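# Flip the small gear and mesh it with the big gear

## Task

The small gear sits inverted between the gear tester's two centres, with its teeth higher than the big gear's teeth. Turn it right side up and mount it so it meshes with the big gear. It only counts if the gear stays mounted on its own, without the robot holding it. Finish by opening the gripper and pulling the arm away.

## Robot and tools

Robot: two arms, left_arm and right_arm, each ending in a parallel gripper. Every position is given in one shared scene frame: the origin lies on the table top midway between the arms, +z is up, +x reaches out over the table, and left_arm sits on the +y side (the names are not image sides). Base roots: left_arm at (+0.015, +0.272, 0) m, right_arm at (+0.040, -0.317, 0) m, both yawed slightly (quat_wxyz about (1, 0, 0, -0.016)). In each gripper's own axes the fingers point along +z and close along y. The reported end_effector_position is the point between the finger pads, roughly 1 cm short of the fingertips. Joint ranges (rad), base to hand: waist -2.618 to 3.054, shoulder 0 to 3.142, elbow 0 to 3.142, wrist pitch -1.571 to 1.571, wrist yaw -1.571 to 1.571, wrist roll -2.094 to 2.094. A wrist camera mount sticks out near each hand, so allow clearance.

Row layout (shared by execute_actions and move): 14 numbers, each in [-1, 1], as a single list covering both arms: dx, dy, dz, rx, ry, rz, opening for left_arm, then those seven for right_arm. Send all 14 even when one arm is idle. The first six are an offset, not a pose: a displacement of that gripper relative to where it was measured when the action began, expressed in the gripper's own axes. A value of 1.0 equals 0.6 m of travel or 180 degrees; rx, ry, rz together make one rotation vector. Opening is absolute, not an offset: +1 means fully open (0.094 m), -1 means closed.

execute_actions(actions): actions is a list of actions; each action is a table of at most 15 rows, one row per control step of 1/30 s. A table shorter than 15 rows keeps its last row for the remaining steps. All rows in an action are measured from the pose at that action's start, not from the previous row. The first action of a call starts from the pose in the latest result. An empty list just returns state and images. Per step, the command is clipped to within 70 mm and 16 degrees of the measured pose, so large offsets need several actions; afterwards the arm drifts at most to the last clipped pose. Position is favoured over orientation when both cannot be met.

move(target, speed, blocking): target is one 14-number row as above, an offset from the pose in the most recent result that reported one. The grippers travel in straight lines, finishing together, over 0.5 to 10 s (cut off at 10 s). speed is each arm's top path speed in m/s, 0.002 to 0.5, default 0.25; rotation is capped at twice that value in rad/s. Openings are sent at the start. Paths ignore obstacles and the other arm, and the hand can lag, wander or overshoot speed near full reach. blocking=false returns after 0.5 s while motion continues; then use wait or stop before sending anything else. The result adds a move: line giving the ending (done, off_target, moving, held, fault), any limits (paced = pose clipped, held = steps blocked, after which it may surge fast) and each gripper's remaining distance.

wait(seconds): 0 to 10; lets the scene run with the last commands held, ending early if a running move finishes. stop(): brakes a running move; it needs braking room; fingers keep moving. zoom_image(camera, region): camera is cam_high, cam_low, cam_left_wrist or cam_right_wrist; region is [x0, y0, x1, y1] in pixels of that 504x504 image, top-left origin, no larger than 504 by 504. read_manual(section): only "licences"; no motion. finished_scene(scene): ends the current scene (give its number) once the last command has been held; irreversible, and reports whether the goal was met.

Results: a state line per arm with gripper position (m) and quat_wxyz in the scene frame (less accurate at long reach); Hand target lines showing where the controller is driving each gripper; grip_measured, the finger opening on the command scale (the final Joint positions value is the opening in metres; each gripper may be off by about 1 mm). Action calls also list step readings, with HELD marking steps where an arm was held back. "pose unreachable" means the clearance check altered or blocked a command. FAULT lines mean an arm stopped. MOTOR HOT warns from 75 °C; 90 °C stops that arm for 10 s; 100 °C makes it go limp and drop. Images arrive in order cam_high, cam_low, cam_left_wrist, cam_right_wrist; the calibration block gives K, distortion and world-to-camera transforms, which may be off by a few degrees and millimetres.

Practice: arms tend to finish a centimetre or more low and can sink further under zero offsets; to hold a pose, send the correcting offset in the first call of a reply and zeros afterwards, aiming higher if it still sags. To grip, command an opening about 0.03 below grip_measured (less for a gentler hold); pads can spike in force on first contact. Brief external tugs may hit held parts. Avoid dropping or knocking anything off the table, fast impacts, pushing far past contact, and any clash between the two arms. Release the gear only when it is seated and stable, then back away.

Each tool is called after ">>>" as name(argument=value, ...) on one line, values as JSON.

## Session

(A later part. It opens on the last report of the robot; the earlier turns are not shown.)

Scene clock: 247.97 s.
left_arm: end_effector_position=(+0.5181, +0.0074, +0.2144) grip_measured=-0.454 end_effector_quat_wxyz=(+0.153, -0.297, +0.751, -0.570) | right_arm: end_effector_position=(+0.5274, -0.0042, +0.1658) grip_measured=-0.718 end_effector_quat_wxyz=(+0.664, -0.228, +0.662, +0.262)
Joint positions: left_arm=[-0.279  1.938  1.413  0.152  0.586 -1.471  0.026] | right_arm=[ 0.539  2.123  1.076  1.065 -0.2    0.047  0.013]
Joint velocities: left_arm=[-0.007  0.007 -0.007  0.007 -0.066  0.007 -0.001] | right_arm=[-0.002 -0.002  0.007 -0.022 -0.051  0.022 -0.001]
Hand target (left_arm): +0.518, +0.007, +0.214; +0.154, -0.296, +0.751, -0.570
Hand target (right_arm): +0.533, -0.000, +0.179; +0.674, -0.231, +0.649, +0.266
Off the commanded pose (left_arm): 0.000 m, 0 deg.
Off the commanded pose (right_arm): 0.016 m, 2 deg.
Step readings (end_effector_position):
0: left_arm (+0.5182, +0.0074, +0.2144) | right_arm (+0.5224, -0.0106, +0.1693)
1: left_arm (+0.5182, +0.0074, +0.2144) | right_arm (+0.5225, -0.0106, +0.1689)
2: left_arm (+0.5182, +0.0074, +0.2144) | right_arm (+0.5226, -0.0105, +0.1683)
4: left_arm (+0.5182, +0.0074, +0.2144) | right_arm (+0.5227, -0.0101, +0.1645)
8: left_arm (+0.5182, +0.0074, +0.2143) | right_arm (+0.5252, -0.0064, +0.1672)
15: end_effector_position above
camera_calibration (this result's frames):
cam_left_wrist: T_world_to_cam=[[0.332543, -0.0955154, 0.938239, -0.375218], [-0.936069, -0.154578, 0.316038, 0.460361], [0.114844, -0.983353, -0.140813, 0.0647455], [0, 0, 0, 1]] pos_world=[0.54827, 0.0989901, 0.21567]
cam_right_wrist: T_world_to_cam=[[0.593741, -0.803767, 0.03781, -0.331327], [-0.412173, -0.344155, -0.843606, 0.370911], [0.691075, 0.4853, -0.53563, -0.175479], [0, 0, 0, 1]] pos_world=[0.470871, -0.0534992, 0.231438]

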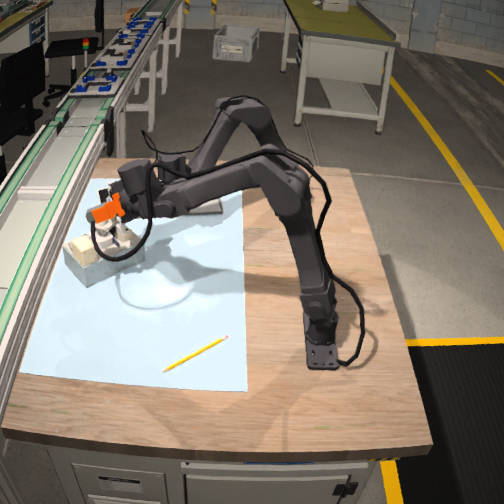

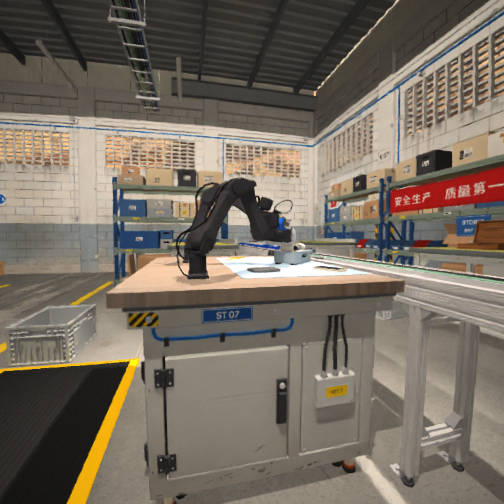

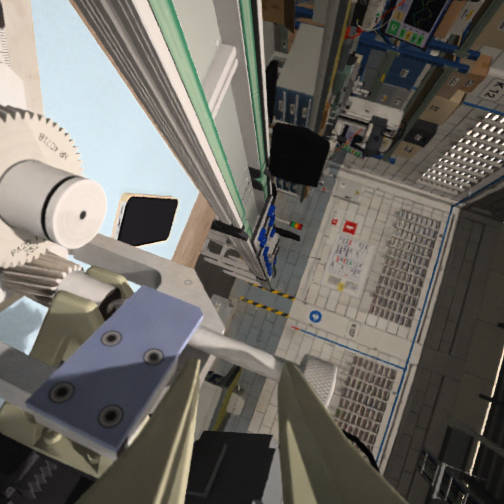

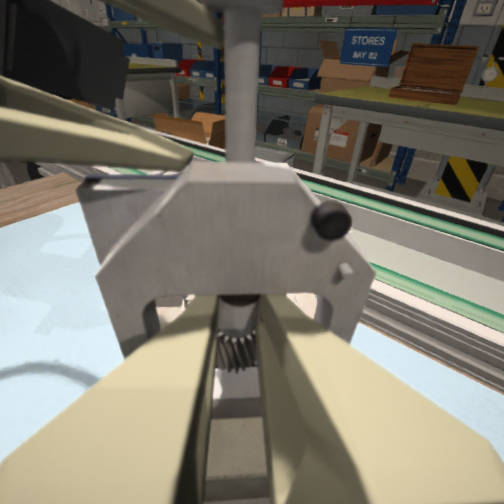

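>>> execute_actions(actions=[[[0,0,0,0,0,0,-0.45,-0.02,0.0,0.02,-0.002,-0.012,-0.003,-0.85]]])

>>> zoom_image(camera="cam_left_wrist", region=[0,200,200,400])

Scene clock: 248.60 s.
left_arm: end_effector_position=(+0.5181, +0.0074, +0.2144) grip_measured=-0.454 end_effector_quat_wxyz=(+0.153, -0.297, +0.751, -0.570) | right_arm: end_effector_position=(+0.5290, -0.0036, +0.1653) grip_measured=-0.718 end_effector_quat_wxyz=(+0.665, -0.228, +0.662, +0.261)
Joint positions: left_arm=[-0.279  1.938  1.413  0.152  0.586 -1.472  0.026] | right_arm=[ 0.539  2.13   1.083  1.068 -0.198  0.046  0.013]
Joint velocities: left_arm=[-0.007 -0.012  0.002 -0.037 -0.037  0.051 -0.   ] | right_arm=[-0.002 -0.007 -0.007 -0.051  0.022 -0.022  0.   ]
Hand target (left_arm): +0.518, +0.007, +0.214; +0.153, -0.297, +0.751, -0.570
Hand target (right_arm): +0.536, +0.003, +0.178; +0.677, -0.229, +0.648, +0.265
Off the commanded pose (left_arm): 0.000 m, 0 deg.
Off the commanded pose (right_arm): 0.016 m, 2 deg.
Step readings (end_effector_position):
0: left_arm (+0.5181, +0.0074, +0.2144) | right_arm (+0.5274, -0.0042, +0.1658)
1: left_arm (+0.5181, +0.0074, +0.2144) | right_arm (+0.5277, -0.0041, +0.1656)
2: left_arm (+0.5181, +0.0074, +0.2144) | right_arm (+0.5283, -0.0038, +0.1653)
4: left_arm (+0.5181, +0.0074, +0.2144) | right_arm (+0.5289, -0.0036, +0.1653)
8: left_arm (+0.5181, +0.0074, +0.2144) | right_arm (+0.5290, -0.0036, +0.1653)
15: end_effector_position above
camera_calibration (this result's frames):
cam_left_wrist: T_world_to_cam=[[0.332828, -0.0952734, 0.938162, -0.375351], [-0.935959, -0.154618, 0.316344, 0.460239], [0.114917, -0.98337, -0.140633, 0.0646693], [0, 0, 0, 1]] pos_world=[0.54826, 0.0989939, 0.215641]
cam_right_wrist: T_world_to_cam=[[0.592395, -0.804709, 0.0388803, -0.331257], [-0.410326, -0.342893, -0.845019, 0.370633], [0.693326, 0.484631, -0.533321, -0.178698], [0, 0, 0, 1]] pos_world=[0.472211, -0.0528752, 0.230768]

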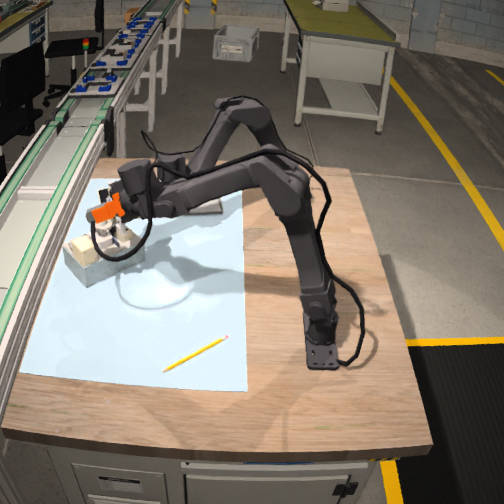

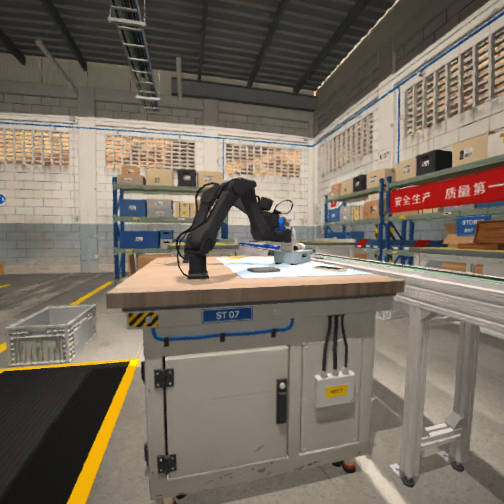

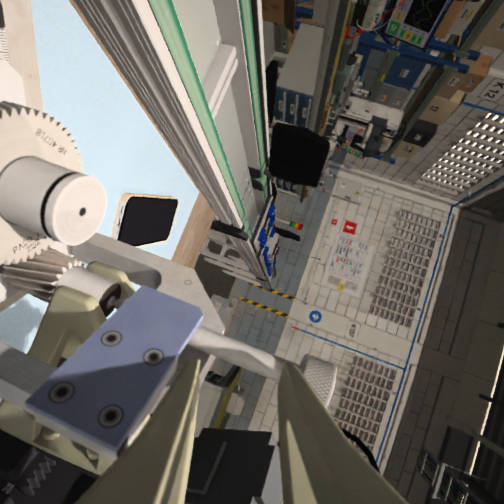

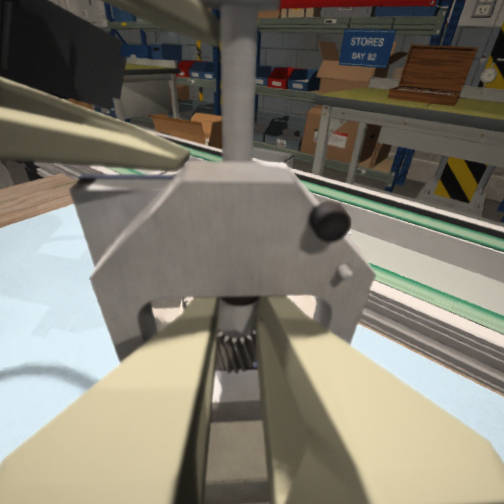

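Region (0, 200, 200, 400) of cam_left_wrist's 504x504 image, scaled by 2.520, with more detail than that image has.

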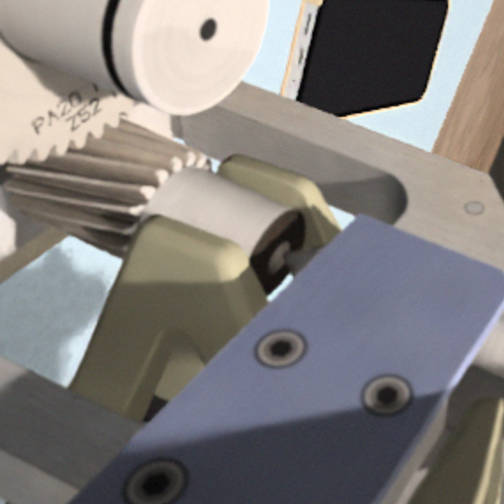

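>>> execute_actions(actions=[[[0,0,0,0,0,0,-0.55,-0.008,0.0,0.012,0,-0.012,-0.003,-0.85]],[[0,0,0,0,0,0,-0.65,-0.008,0.0,0.012,0,-0.012,-0.003,-0.85]]])

>>> zoom_image(camera="cam_left_wrist", region=[0,200,200,400])

Scene clock: 249.83 s.
left_arm: end_effector_position=(+0.5179, +0.0075, +0.2136) grip_measured=-0.647 end_effector_quat_wxyz=(+0.151, -0.300, +0.751, -0.569) | right_arm: end_effector_position=(+0.5295, -0.0033, +0.1651) grip_measured=-0.718 end_effector_quat_wxyz=(+0.674, -0.227, +0.652, +0.263)
Joint positions: left_arm=[-0.279  1.938  1.413  0.148  0.585 -1.477  0.017] | right_arm=[ 0.539  2.152  1.083  1.117 -0.198  0.046  0.013]
Joint velocities: left_arm=[-0.012 -0.007 -0.017 -0.037  0.066  0.022  0.001] | right_arm=[-0.007 -0.002 -0.007  0.051 -0.037 -0.051  0.   ]
Hand target (left_arm): +0.518, +0.007, +0.214; +0.152, -0.299, +0.751, -0.569
Hand target (right_arm): +0.534, +0.001, +0.170; +0.683, -0.225, +0.643, +0.263
Off the commanded pose (left_arm): 0.000 m, 0 deg.
Off the commanded pose (right_arm): 0.008 m, 1 deg.
Step readings (end_effector_position; steps 1 to 15: 1st action; 16 to 30: 2nd action):
0: left_arm (+0.5181, +0.0074, +0.2144) | right_arm (+0.5290, -0.0036, +0.1653)
1: left_arm (+0.5181, +0.0075, +0.2139) | right_arm (+0.5291, -0.0036, +0.1649)
2: left_arm (+0.5179, +0.0075, +0.2136) | right_arm (+0.5293, -0.0037, +0.1646)
4: left_arm (+0.5179, +0.0075, +0.2136) | right_arm (+0.5294, -0.0036, +0.1649)
8: left_arm (+0.5179, +0.0075, +0.2136) | right_arm (+0.5294, -0.0036, +0.1649)
15: left_arm (+0.5179, +0.0075, +0.2136) | right_arm (+0.5294, -0.0036, +0.1650)
16: left_arm (+0.5179, +0.0075, +0.2136) | right_arm (+0.5295, -0.0036, +0.1649)
17: left_arm (+0.5179, +0.0075, +0.2136) | right_arm (+0.5295, -0.0035, +0.1648)
19: left_arm (+0.5179, +0.0075, +0.2136) | right_arm (+0.5295, -0.0034, +0.1650)
23: left_arm (+0.5179, +0.0075, +0.2136) | right_arm (+0.5295, -0.0033, +0.1650)
30: end_effector_position above
camera_calibration (this result's frames):
cam_left_wrist: T_world_to_cam=[[0.33986, -0.0928759, 0.935879, -0.377772], [-0.933314, -0.155881, 0.323459, 0.457405], [0.115844, -0.9834, -0.13966, 0.0640313], [0, 0, 0, 1]] pos_world=[0.547874, 0.0991834, 0.214539]
cam_right_wrist: T_world_to_cam=[[0.591395, -0.80525, 0.0427151, -0.331431], [-0.389668, -0.331755, -0.859126, 0.362179], [0.705982, 0.491438, -0.509978, -0.189878], [0, 0, 0, 1]] pos_world=[0.471187, -0.0534167, 0.228481]

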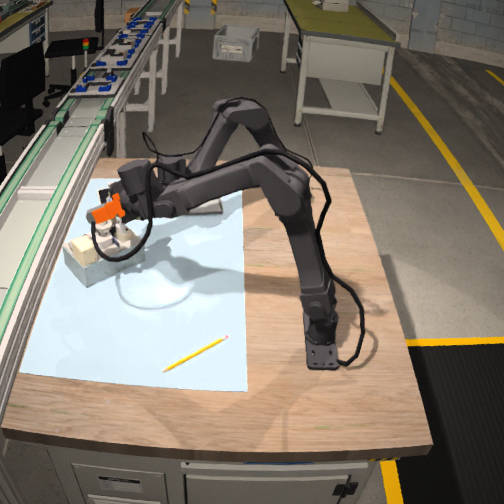

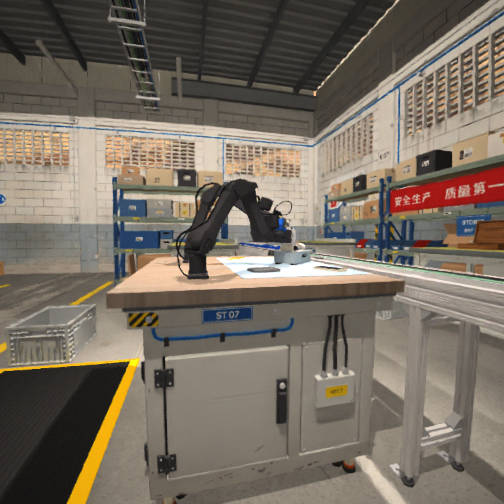

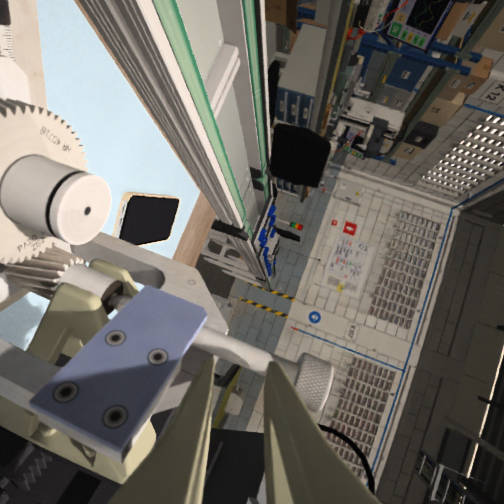

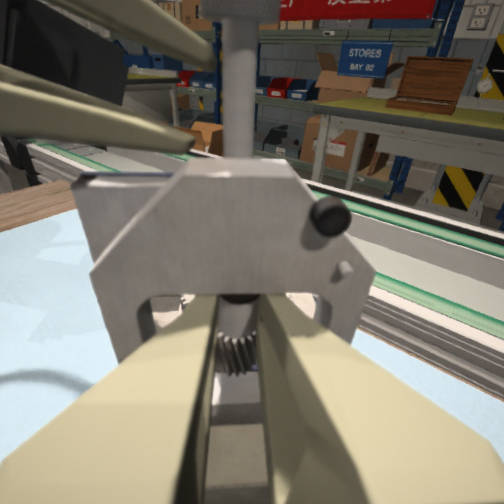

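Region (0, 200, 200, 400) of cam_left_wrist's 504x504 image, scaled by 2.520, with more detail than that image has.

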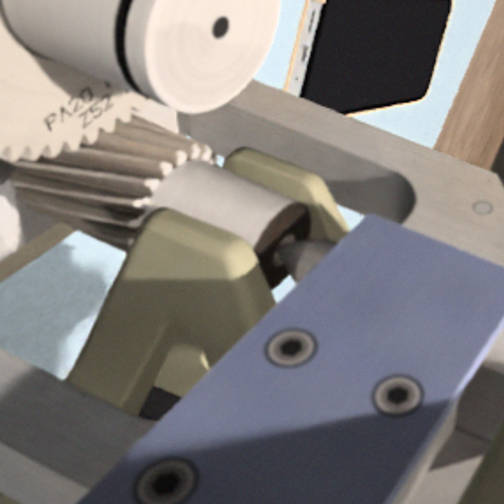

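>>> move(target=[0,0,-0.08,0,0,0,-1,-0.008,0,0.012,0,-0.005,0,-0.85], speed=0.08)

>>> move(target=[0,0.09,0,0,0,0,-1,-0.008,0,0.012,0,0,0,-0.85], speed=0.08)

Scene clock: 251.30 s.
left_arm: end_effector_position=(+0.4949, +0.0411, +0.2188) grip_measured=-0.979 end_effector_quat_wxyz=(+0.144, -0.309, +0.751, -0.566) | right_arm: end_effector_position=(+0.5288, -0.0038, +0.1642) grip_measured=-0.718 end_effector_quat_wxyz=(+0.674, -0.227, +0.652, +0.262)
Joint positions: left_arm=[-0.217  1.819  1.293  0.118  0.64  -1.459  0.001] | right_arm=[ 0.539  2.152  1.078  1.122 -0.198  0.046  0.013]
Joint velocities: left_arm=[-0.007  0.002  0.002 -0.007 -0.022 -0.007 -0.001] | right_arm=[ 0.012  0.007 -0.017 -0.037 -0.022  0.007 -0.   ]
Hand target (left_arm): +0.491, +0.045, +0.228; +0.151, -0.300, +0.750, -0.569
Hand target (right_arm): +0.534, +0.001, +0.170; +0.679, -0.225, +0.647, +0.264
Off the commanded pose (left_arm): 0.011 m, 1 deg.
Off the commanded pose (right_arm): 0.010 m, 1 deg.
move: off_target (left_arm)
camera_calibration (this result's frames):
cam_left_wrist: T_world_to_cam=[[0.360829, -0.0897218, 0.928306, -0.380479], [-0.924997, -0.161527, 0.343932, 0.43109], [0.119088, -0.982781, -0.141276, 0.0992304], [0, 0, 0, 1]] pos_world=[0.524228, 0.133017, 0.218955]
cam_right_wrist: T_world_to_cam=[[0.591089, -0.805476, 0.0426969, -0.331183], [-0.389802, -0.331592, -0.859128, 0.361063], [0.706165, 0.491178, -0.509976, -0.18962], [0, 0, 0, 1]] pos_world=[0.470405, -0.0538966, 0.227638]

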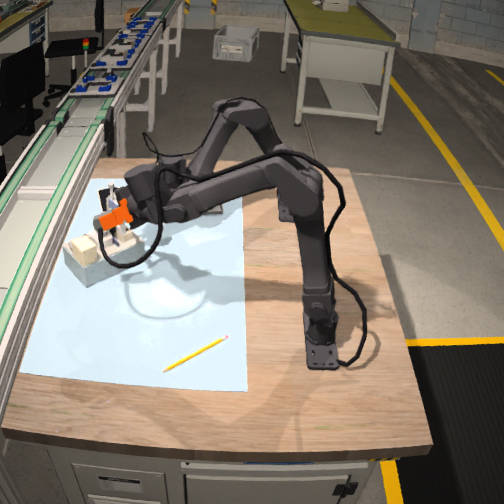

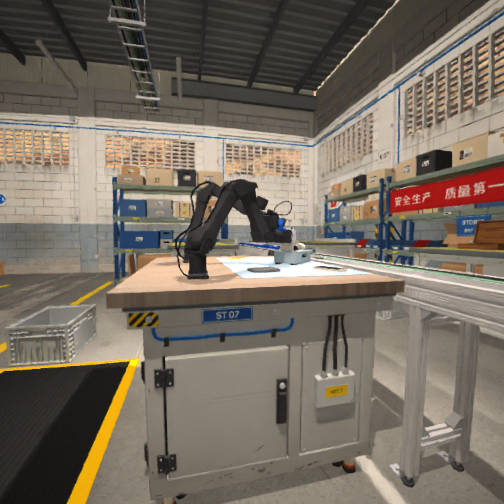

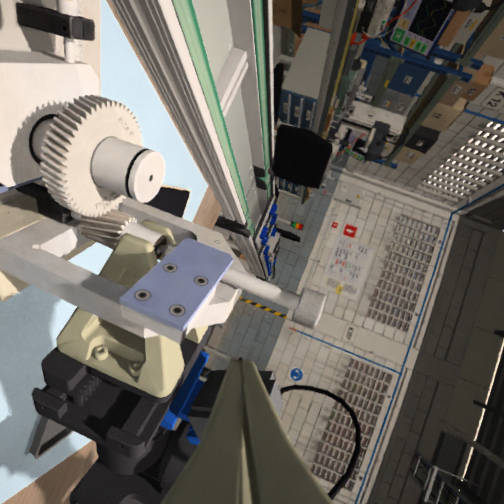

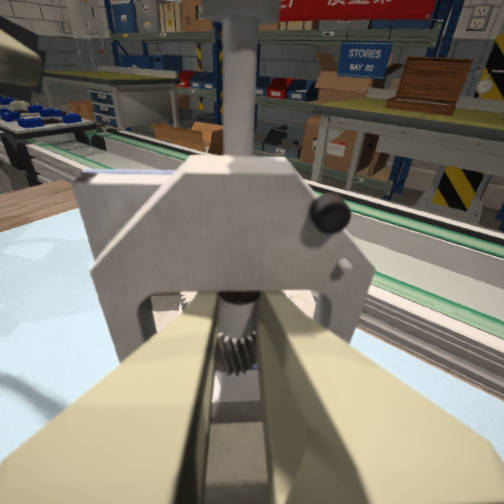

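Scene clock: 252.57 s.
left_arm: end_effector_position=(+0.4759, +0.0459, +0.1646) grip_measured=-0.979 end_effector_quat_wxyz=(+0.135, -0.316, +0.754, -0.559) | right_arm: end_effector_position=(+0.5288, -0.0038, +0.1641) grip_measured=-0.718 end_effector_quat_wxyz=(+0.674, -0.227, +0.652, +0.262)
Joint positions: left_arm=[-0.217  1.829  1.095  0.299  0.64  -1.46   0.001] | right_arm=[ 0.539  2.152  1.078  1.122 -0.198  0.046  0.013]
Joint velocities: left_arm=[ 0.017  0.007 -0.002 -0.007  0.022 -0.007 -0.   ] | right_arm=[-0.002 -0.002 -0.017  0.007  0.022 -0.066  0.002]
Hand target (left_arm): +0.479, +0.050, +0.168; +0.144, -0.309, +0.751, -0.565
Hand target (right_arm): +0.534, +0.000, +0.169; +0.675, -0.227, +0.652, +0.262
Off the commanded pose (left_arm): 0.006 m, 2 deg.
Off the commanded pose (right_arm): 0.009 m, 0 deg.
move: done
camera_calibration (this result's frames):
cam_left_wrist: T_world_to_cam=[[0.385554, -0.0950736, 0.917774, -0.332673], [-0.915464, -0.163618, 0.367635, 0.424593], [0.115212, -0.981932, -0.15012, 0.101805], [0, 0, 0, 1]] pos_world=[0.505233, 0.137808, 0.164506]
cam_right_wrist: T_world_to_cam=[[0.591117, -0.80546, 0.0426016, -0.331175], [-0.390374, -0.331911, -0.858745, 0.361146], [0.705825, 0.490988, -0.510629, -0.189437], [0, 0, 0, 1]] pos_world=[0.470455, -0.0538688, 0.227509]

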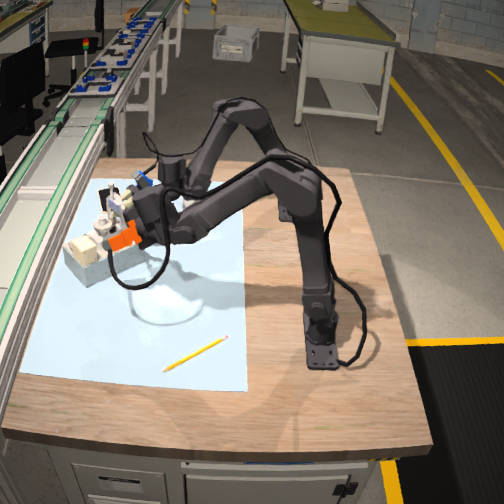

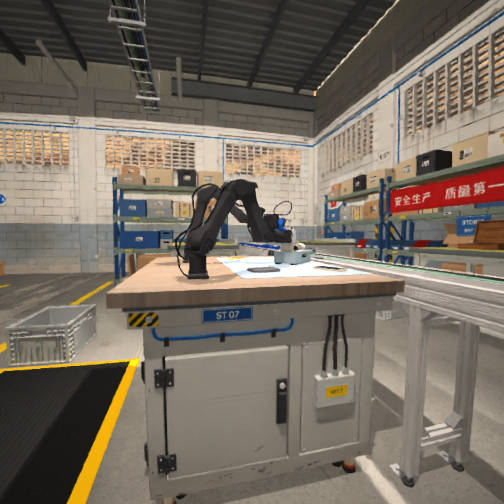

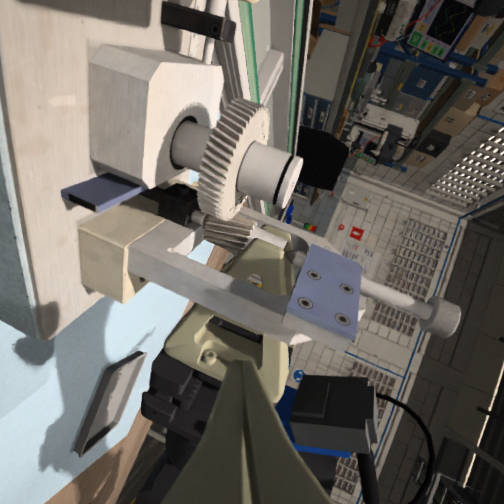

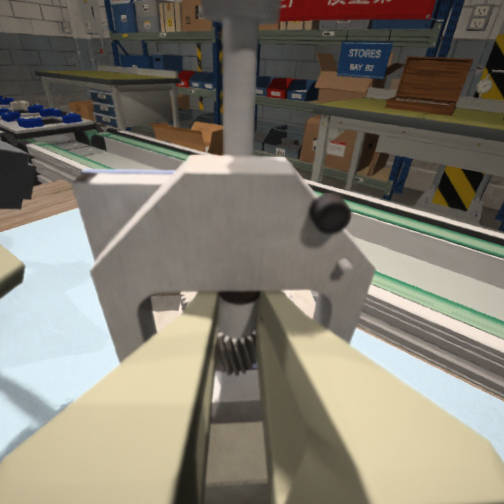

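>>> zoom_image(camera="cam_left_wrist", region=[140,160,320,290])

Region (140, 160, 320, 290) of cam_left_wrist's 504x504 image, scaled by 2.800, with more detail than that image has.

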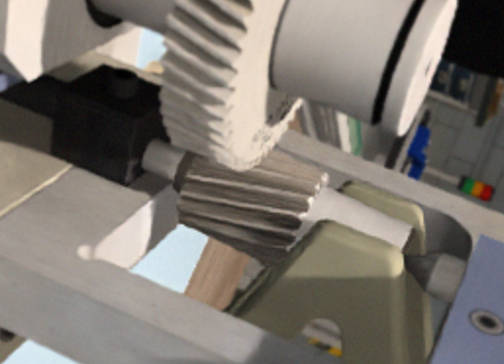

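>>> execute_actions(actions=[[[0,0,0,0,0,0,-1,-0.012,0,0.015,0,-0.03,0,-0.95]],[[0,0,0,0,0,0,-1,-0.012,0,0.015,0,-0.03,0,-0.95]]])

>>> zoom_image(camera="cam_left_wrist", region=[140,160,320,290])

Scene clock: 253.87 s.
left_arm: end_effector_position=(+0.4760, +0.0459, +0.1650) grip_measured=-0.979 end_effector_quat_wxyz=(+0.134, -0.317, +0.753, -0.560) | right_arm: end_effector_position=(+0.5265, -0.0051, +0.1644) grip_measured=-0.718 end_effector_quat_wxyz=(+0.721, -0.214, +0.598, +0.277)
Joint positions: left_arm=[-0.217  1.829  1.095  0.301  0.64  -1.465  0.001] | right_arm=[ 0.539  2.267  1.078  1.386 -0.198  0.063  0.013]
Joint velocities: left_arm=[ 0.022 -0.002 -0.012 -0.022 -0.037 -0.037  0.   ] | right_arm=[-0.017  0.007 -0.002  0.037  0.022  0.022 -0.   ]
Hand target (left_arm): +0.476, +0.046, +0.165; +0.135, -0.316, +0.754, -0.560
Hand target (right_arm): +0.534, +0.001, +0.173; +0.726, -0.207, +0.593, +0.280
Off the commanded pose (left_arm): 0.000 m, 0 deg.
Off the commanded pose (right_arm): 0.014 m, 1 deg.
Step readings (end_effector_position; steps 1 to 15: 1st action; 16 to 30: 2nd action):
0: left_arm (+0.4760, +0.0459, +0.1650) | right_arm (+0.5288, -0.0038, +0.1641)
1: left_arm (+0.4760, +0.0459, +0.1650) | right_arm (+0.5289, -0.0038, +0.1637)
2: left_arm (+0.4760, +0.0459, +0.1650) | right_arm (+0.5290, -0.0037, +0.1641)
4: left_arm (+0.4760, +0.0459, +0.1650) | right_arm (+0.5289, -0.0037, +0.1644)
8: left_arm (+0.4760, +0.0459, +0.1650) | right_arm (+0.5287, -0.0038, +0.1646)
15: left_arm (+0.4760, +0.0459, +0.1650) | right_arm (+0.5286, -0.0038, +0.1647)
16: left_arm (+0.4760, +0.0459, +0.1650) | right_arm (+0.5286, -0.0039, +0.1640)
17: left_arm (+0.4760, +0.0459, +0.1650) | right_arm (+0.5283, -0.0040, +0.1639)
19: left_arm (+0.4760, +0.0459, +0.1650) | right_arm (+0.5275, -0.0045, +0.1642)
23: left_arm (+0.4760, +0.0459, +0.1650) | right_arm (+0.5266, -0.0050, +0.1645)
30: end_effector_position above
camera_calibration (this result's frames):
cam_left_wrist: T_world_to_cam=[[0.387467, -0.0914586, 0.917335, -0.334084], [-0.914484, -0.163953, 0.369917, 0.423774], [0.116568, -0.982219, -0.147164, 0.100679], [0, 0, 0, 1]] pos_world=[0.505245, 0.137814, 0.164522]
cam_right_wrist: T_world_to_cam=[[0.587649, -0.807938, 0.0436351, -0.329213], [-0.282859, -0.255664, -0.92446, 0.314662], [0.758063, 0.530916, -0.378773, -0.235976], [0, 0, 0, 1]] pos_world=[0.461351, -0.0602527, 0.215876]

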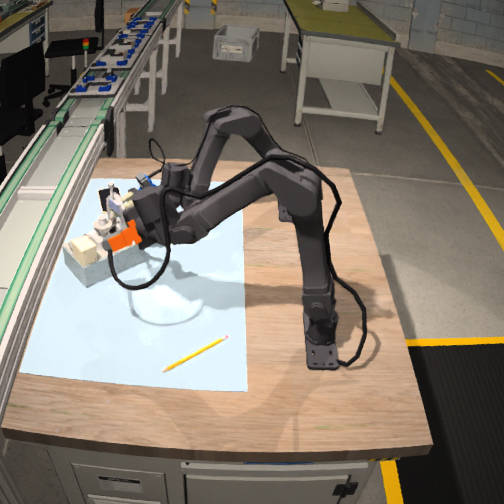

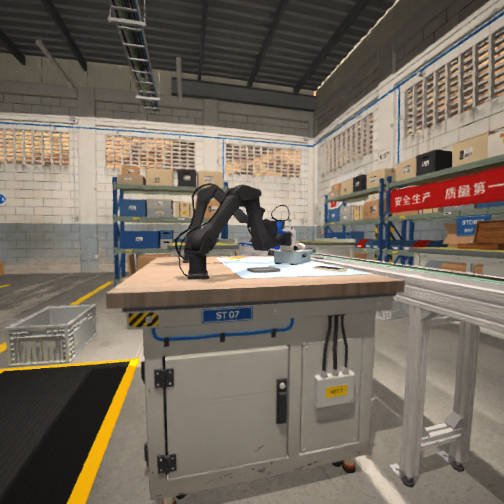

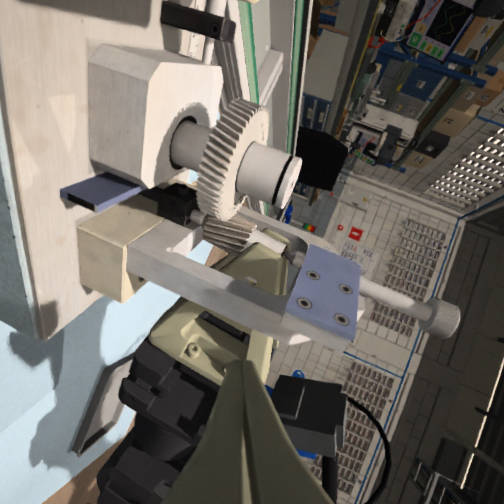

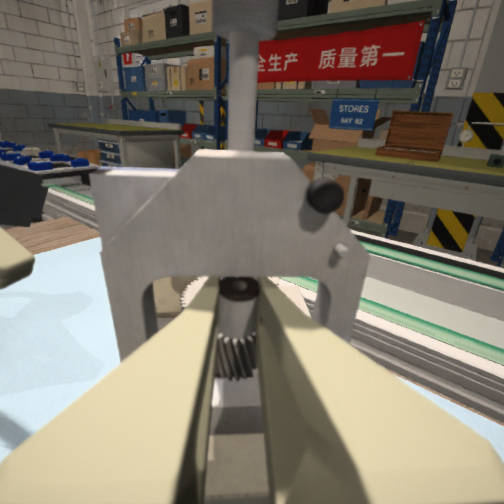

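Region (140, 160, 320, 290) of cam_left_wrist's 504x504 image, scaled by 2.800, with more detail than that image has.

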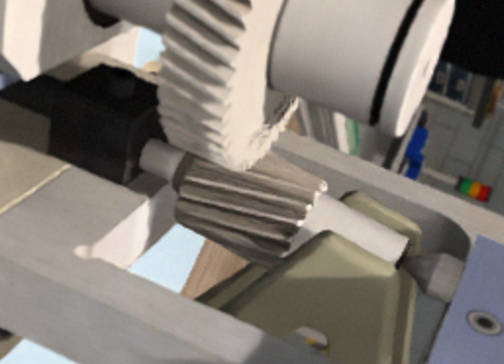

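>>> execute_actions(actions=[[[0,0,0,0,0,0,-1,-0.008,0,0.02,0,-0.005,0,-0.95],[0,0,0,0,0,0,-1,-0.008,0,0.025,0,-0.005,0,-0.95],[0,0,0,0,0,0,-1,-0.008,0,0.03,0,-0.005,0,-0.95],[0,0,0,0,0,0,-1,-0.008,0,0.035,0,-0.005,0,-0.95],[0,0,0,0,0,0,-1,-0.008,0,0.04,0,-0.005,0,-0.95]]])

>>> zoom_image(camera="cam_left_wrist", region=[140,160,320,290])

Scene clock: 254.63 s.
left_arm: end_effector_position=(+0.4760, +0.0459, +0.1650) grip_measured=-0.979 end_effector_quat_wxyz=(+0.134, -0.318, +0.753, -0.560) | right_arm: end_effector_position=(+0.5288, -0.0027, +0.1657) grip_measured=-0.718 end_effector_quat_wxyz=(+0.724, -0.215, +0.593, +0.279)
Joint positions: left_arm=[-0.217  1.829  1.095  0.301  0.64  -1.467  0.001] | right_arm=[ 0.539  2.282  1.099  1.394 -0.204  0.063  0.013]
Joint velocities: left_arm=[ 0.022  0.012 -0.022 -0.037 -0.007 -0.051 -0.001] | right_arm=[ 0.012 -0.007 -0.017  0.095 -0.007  0.007 -0.001]
Hand target (left_arm): +0.476, +0.046, +0.165; +0.134, -0.317, +0.753, -0.560
Hand target (right_arm): +0.541, +0.008, +0.174; +0.726, -0.211, +0.592, +0.279
Off the commanded pose (left_arm): 0.000 m, 0 deg.
Off the commanded pose (right_arm): 0.021 m, 0 deg.
Step readings (end_effector_position):
0: left_arm (+0.4760, +0.0459, +0.1650) | right_arm (+0.5264, -0.0051, +0.1645)
1: left_arm (+0.4760, +0.0459, +0.1650) | right_arm (+0.5264, -0.0051, +0.1645)
2: left_arm (+0.4760, +0.0459, +0.1650) | right_arm (+0.5264, -0.0051, +0.1645)
4: left_arm (+0.4760, +0.0459, +0.1650) | right_arm (+0.5268, -0.0049, +0.1645)
8: left_arm (+0.4760, +0.0459, +0.1650) | right_arm (+0.5289, -0.0026, +0.1658)
15: end_effector_position above
camera_calibration (this result's frames):
cam_left_wrist: T_world_to_cam=[[0.389407, -0.0897442, 0.916683, -0.334978], [-0.913585, -0.164221, 0.372013, 0.423013], [0.117153, -0.982333, -0.145938, 0.100204], [0, 0, 0, 1]] pos_world=[0.505162, 0.137839, 0.164326]
cam_right_wrist: T_world_to_cam=[[0.591558, -0.804906, 0.046753, -0.331247], [-0.270201, -0.252548, -0.929091, 0.311255], [0.759638, 0.536979, -0.366884, -0.241348], [0, 0, 0, 1]] pos_world=[0.46339, -0.0584168, 0.216125]

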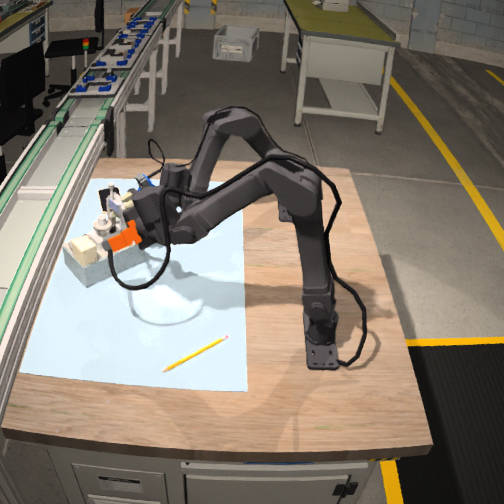

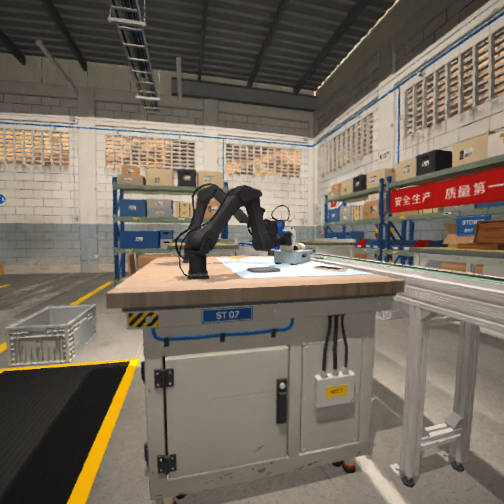

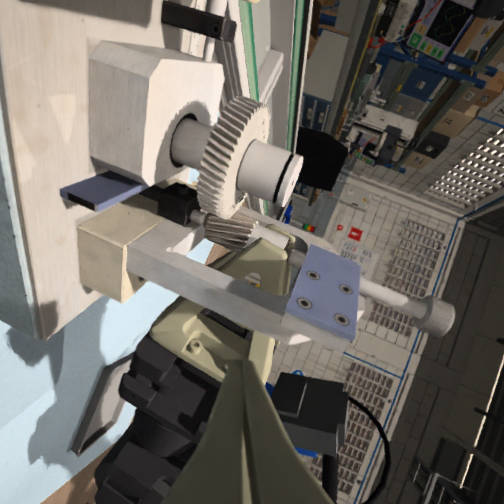

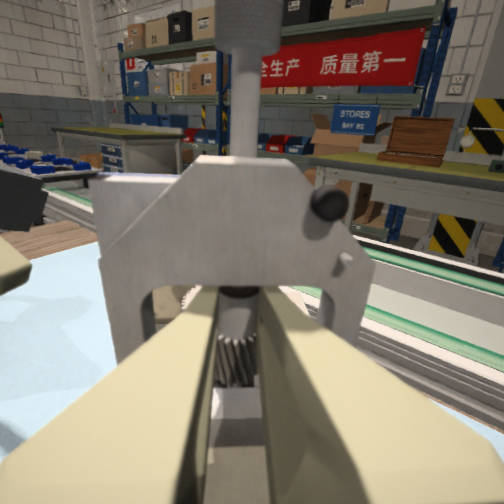

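Region (140, 160, 320, 290) of cam_left_wrist's 504x504 image, scaled by 2.800, with more detail than that image has.

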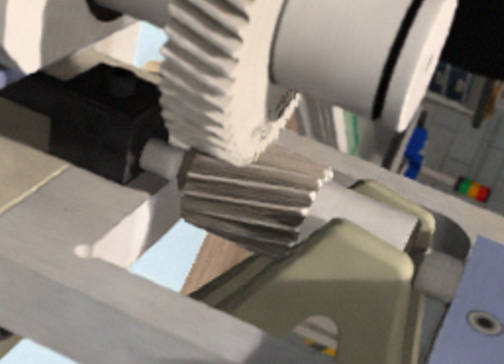

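>>> execute_actions(actions=[[[0,0,0,0,0,0,-1,0,0,0.04,0,-0.02,0,-0.95]]])

>>> zoom_image(camera="cam_left_wrist", region=[140,160,320,290])

Scene clock: 256.43 s.
left_arm: end_effector_position=(+0.4760, +0.0459, +0.1650) grip_measured=-0.979 end_effector_quat_wxyz=(+0.133, -0.319, +0.752, -0.561) | right_arm: end_effector_position=(+0.5283, -0.0026, +0.1663) grip_measured=-0.718 end_effector_quat_wxyz=(+0.749, -0.211, +0.560, +0.284)
Joint positions: left_arm=[-0.217  1.829  1.095  0.301  0.64  -1.47   0.001] | right_arm=[ 0.539  2.355  1.127  1.523 -0.205  0.065  0.013]
Joint velocities: left_arm=[ 0.002  0.007 -0.002 -0.051 -0.051 -0.051 -0.   ] | right_arm=[ 0.022 -0.007 -0.017 -0.022 -0.066  0.125  0.002]
Hand target (left_arm): +0.476, +0.046, +0.165; +0.134, -0.318, +0.753, -0.560
Hand target (right_arm): +0.543, +0.011, +0.171; +0.743, -0.206, +0.569, +0.286
Off the commanded pose (left_arm): 0.000 m, 0 deg.
Off the commanded pose (right_arm): 0.024 m, 2 deg.
Step readings (end_effector_position):
0: left_arm (+0.4760, +0.0459, +0.1650) | right_arm (+0.5288, -0.0027, +0.1657)
1: left_arm (+0.4760, +0.0459, +0.1650) | right_arm (+0.5291, -0.0024, +0.1652)
2: left_arm (+0.4760, +0.0459, +0.1650) | right_arm (+0.5292, -0.0021, +0.1654)
4: left_arm (+0.4760, +0.0459, +0.1650) | right_arm (+0.5288, -0.0023, +0.1658)
8: left_arm (+0.4760, +0.0459, +0.1650) | right_arm (+0.5284, -0.0025, +0.1660)
15: end_effector_position above
camera_calibration (this result's frames):
cam_left_wrist: T_world_to_cam=[[0.391344, -0.088029, 0.916025, -0.33587], [-0.912681, -0.164485, 0.374109, 0.422249], [0.11774, -0.982444, -0.144713, 0.0997274], [0, 0, 0, 1]] pos_world=[0.505078, 0.137864, 0.16413]
cam_right_wrist: T_world_to_cam=[[0.589571, -0.805752, 0.0562981, -0.331435], [-0.200588, -0.213575, -0.956112, 0.279503], [0.782413, 0.552403, -0.287542, -0.265993], [0, 0, 0, 1]] pos_world=[0.459585, -0.0604243, 0.209411]

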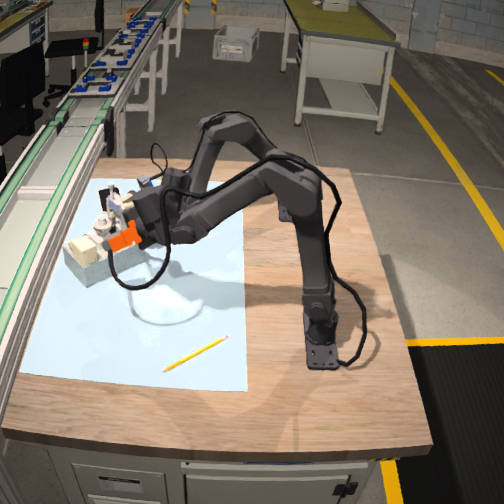

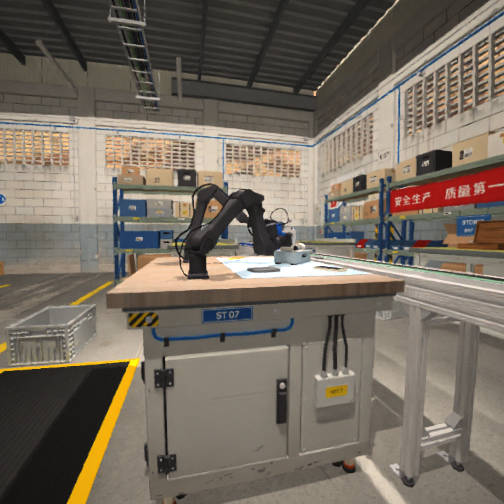

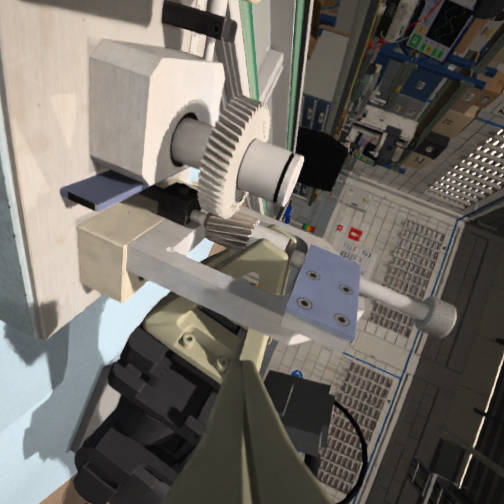

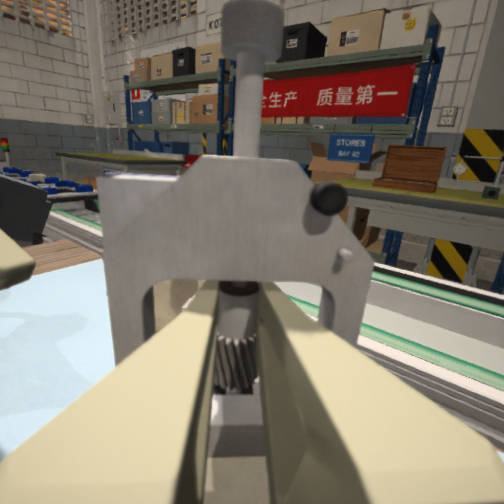

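Region (140, 160, 320, 290) of cam_left_wrist's 504x504 image, scaled by 2.800, with more detail than that image has.

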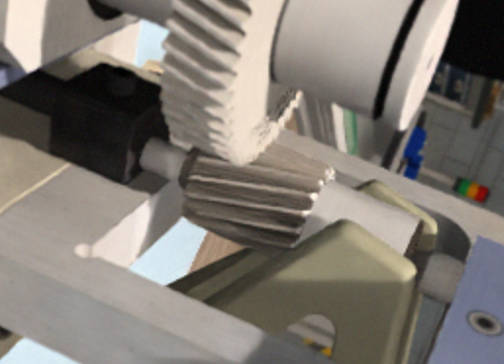

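>>> zoom_image(camera="cam_right_wrist", region=[150,260,330,440])

Region (150, 260, 330, 440) of cam_right_wrist's 504x504 image, scaled by 2.800, with more detail than that image has.

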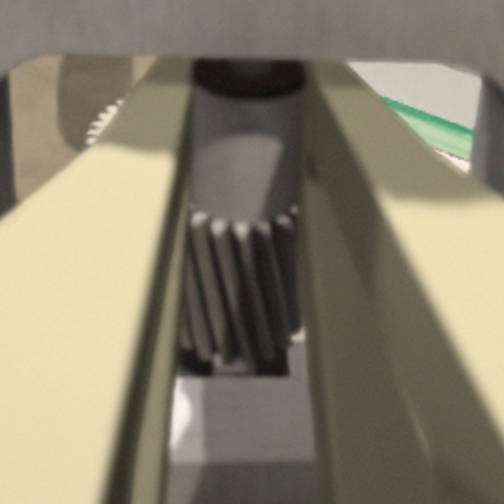

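>>> zoom_image(camera="cam_left_wrist", region=[30,120,230,320])

Region (30, 120, 230, 320) of cam_left_wrist's 504x504 image, scaled by 2.520, with more detail than that image has.

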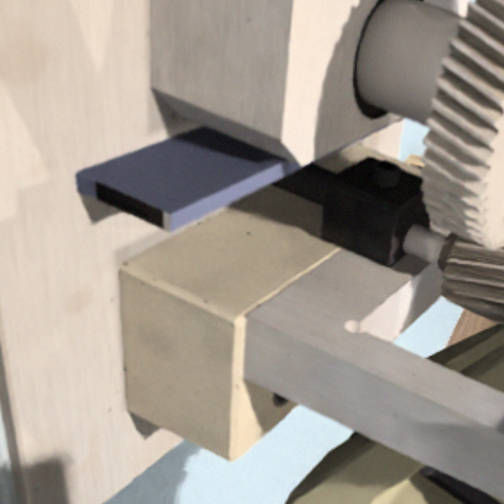

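>>> move(target=[-0.021,0.075,0.012,-0.051,-0.008,0.539,-1,0,0,0.03,0,0,0,-0.95], speed=0.3)

Scene clock: 262.43 s.
left_arm: end_effector_position=(+0.4750, +0.0601, +0.1177) grip_measured=-0.979 end_effector_quat_wxyz=(+0.485, +0.331, +0.781, -0.215) | right_arm: end_effector_position=(+0.5278, -0.0033, +0.1653) grip_measured=-0.718 end_effector_quat_wxyz=(+0.751, -0.210, +0.558, +0.284)
Joint positions: left_arm=[-0.236  1.854  1.018  0.318  0.488  0.245  0.001] | right_arm=[ 0.538  2.36   1.125  1.534 -0.205  0.065  0.013]
Joint velocities: left_arm=[-0.002 -0.017 -0.002 -0.007  0.022 -0.007 -0.001] | right_arm=[-0.002 -0.012  0.007 -0.037 -0.037  0.007  0.001]
Hand target (left_arm): +0.474, +0.055, +0.119; +0.492, +0.338, +0.774, -0.213
Hand target (right_arm): +0.539, +0.008, +0.171; +0.750, -0.210, +0.560, +0.284
Off the commanded pose (left_arm): 0.004 m, 1 deg.
Off the commanded pose (right_arm): 0.019 m, 0 deg.
move: off_target (right_arm)
camera_calibration (this result's frames):
cam_left_wrist: T_world_to_cam=[[-0.704338, -0.700974, 0.112001, 0.361053], [-0.632747, 0.548436, -0.546672, 0.373913], [0.321777, -0.45591, -0.829823, 0.0590837], [0, 0, 0, 1]] pos_world=[0.471883, 0.0749581, 0.212998]
cam_right_wrist: T_world_to_cam=[[0.588768, -0.806306, 0.0567683, -0.331378], [-0.197561, -0.21165, -0.95717, 0.276893], [0.783787, 0.552335, -0.283907, -0.266824], [0, 0, 0, 1]] pos_world=[0.458941, -0.0612111, 0.208092]

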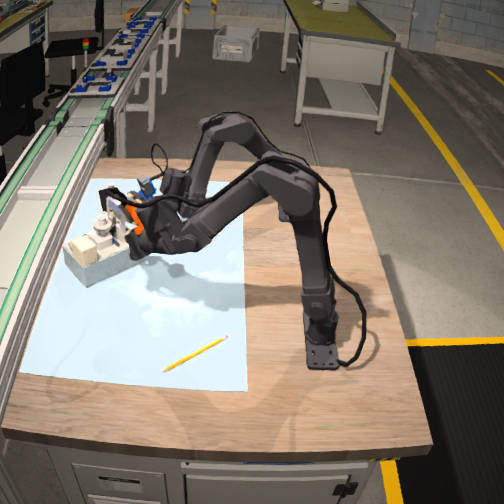

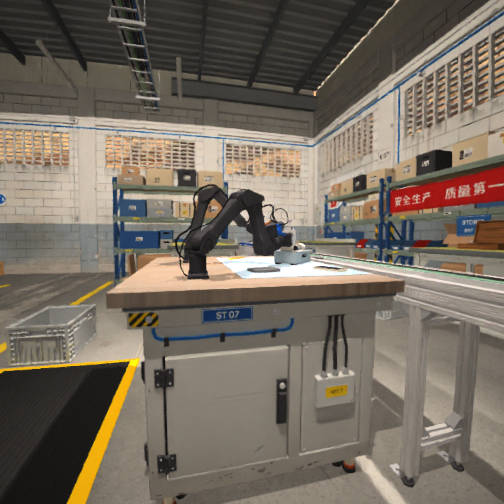

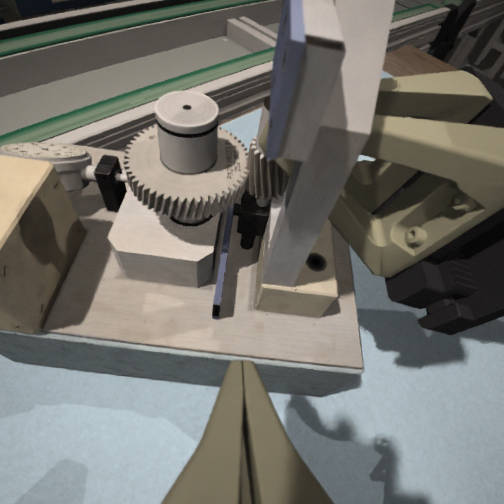

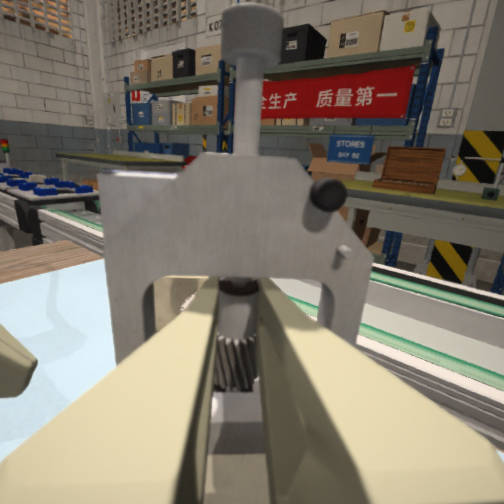

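>>> move(target=[0,0.002,0.09,0,0,0,-1,0,0,0.03,0,0,0,-0.95], speed=0.06)

Scene clock: 263.77 s.
left_arm: end_effector_position=(+0.5016, +0.0318, +0.0853) grip_measured=-0.979 end_effector_quat_wxyz=(+0.472, +0.330, +0.789, -0.215) | right_arm: end_effector_position=(+0.5278, -0.0034, +0.1652) grip_measured=-0.718 end_effector_quat_wxyz=(+0.752, -0.210, +0.557, +0.284)
Joint positions: left_arm=[-0.287  2.032  1.147  0.348  0.442  0.218  0.001] | right_arm=[ 0.538  2.363  1.127  1.54  -0.205  0.065  0.013]
Joint velocities: left_arm=[-0.002 -0.002 -0.012  0.066 -0.037  0.007 -0.   ] | right_arm=[ 0.002  0.007  0.002  0.095  0.037  0.007 -0.   ]
Hand target (left_arm): +0.508, +0.025, +0.095; +0.485, +0.331, +0.780, -0.214
Hand target (right_arm): +0.539, +0.007, +0.171; +0.751, -0.210, +0.558, +0.284
Off the commanded pose (left_arm): 0.013 m, 2 deg.
Off the commanded pose (right_arm): 0.018 m, 0 deg.
move: off_target (left_arm, right_arm)
camera_calibration (this result's frames):
cam_left_wrist: T_world_to_cam=[[-0.700569, -0.702681, 0.124265, 0.360659], [-0.648286, 0.553962, -0.522353, 0.394068], [0.298209, -0.446504, -0.843627, 0.0234647], [0, 0, 0, 1]] pos_world=[0.501138, 0.0456067, 0.180821]
cam_right_wrist: T_world_to_cam=[[0.588287, -0.806632, 0.057125, -0.331237], [-0.194497, -0.20971, -0.958224, 0.275312], [0.784914, 0.5526, -0.280257, -0.268015], [0, 0, 0, 1]] pos_world=[0.458778, -0.0613463, 0.207619]

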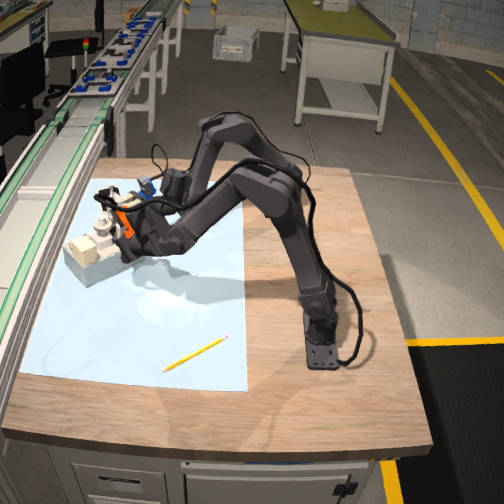

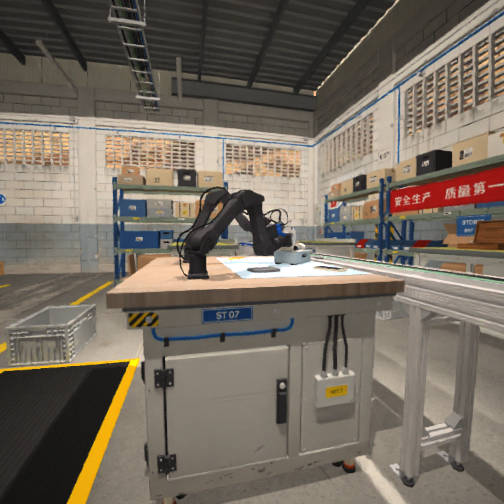

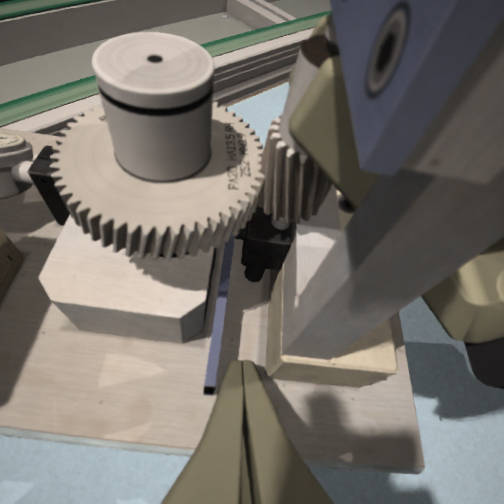

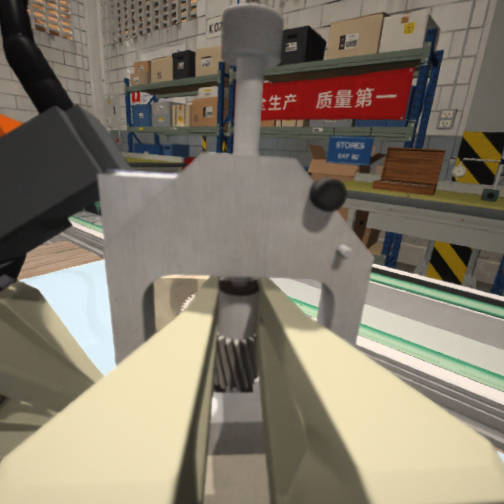

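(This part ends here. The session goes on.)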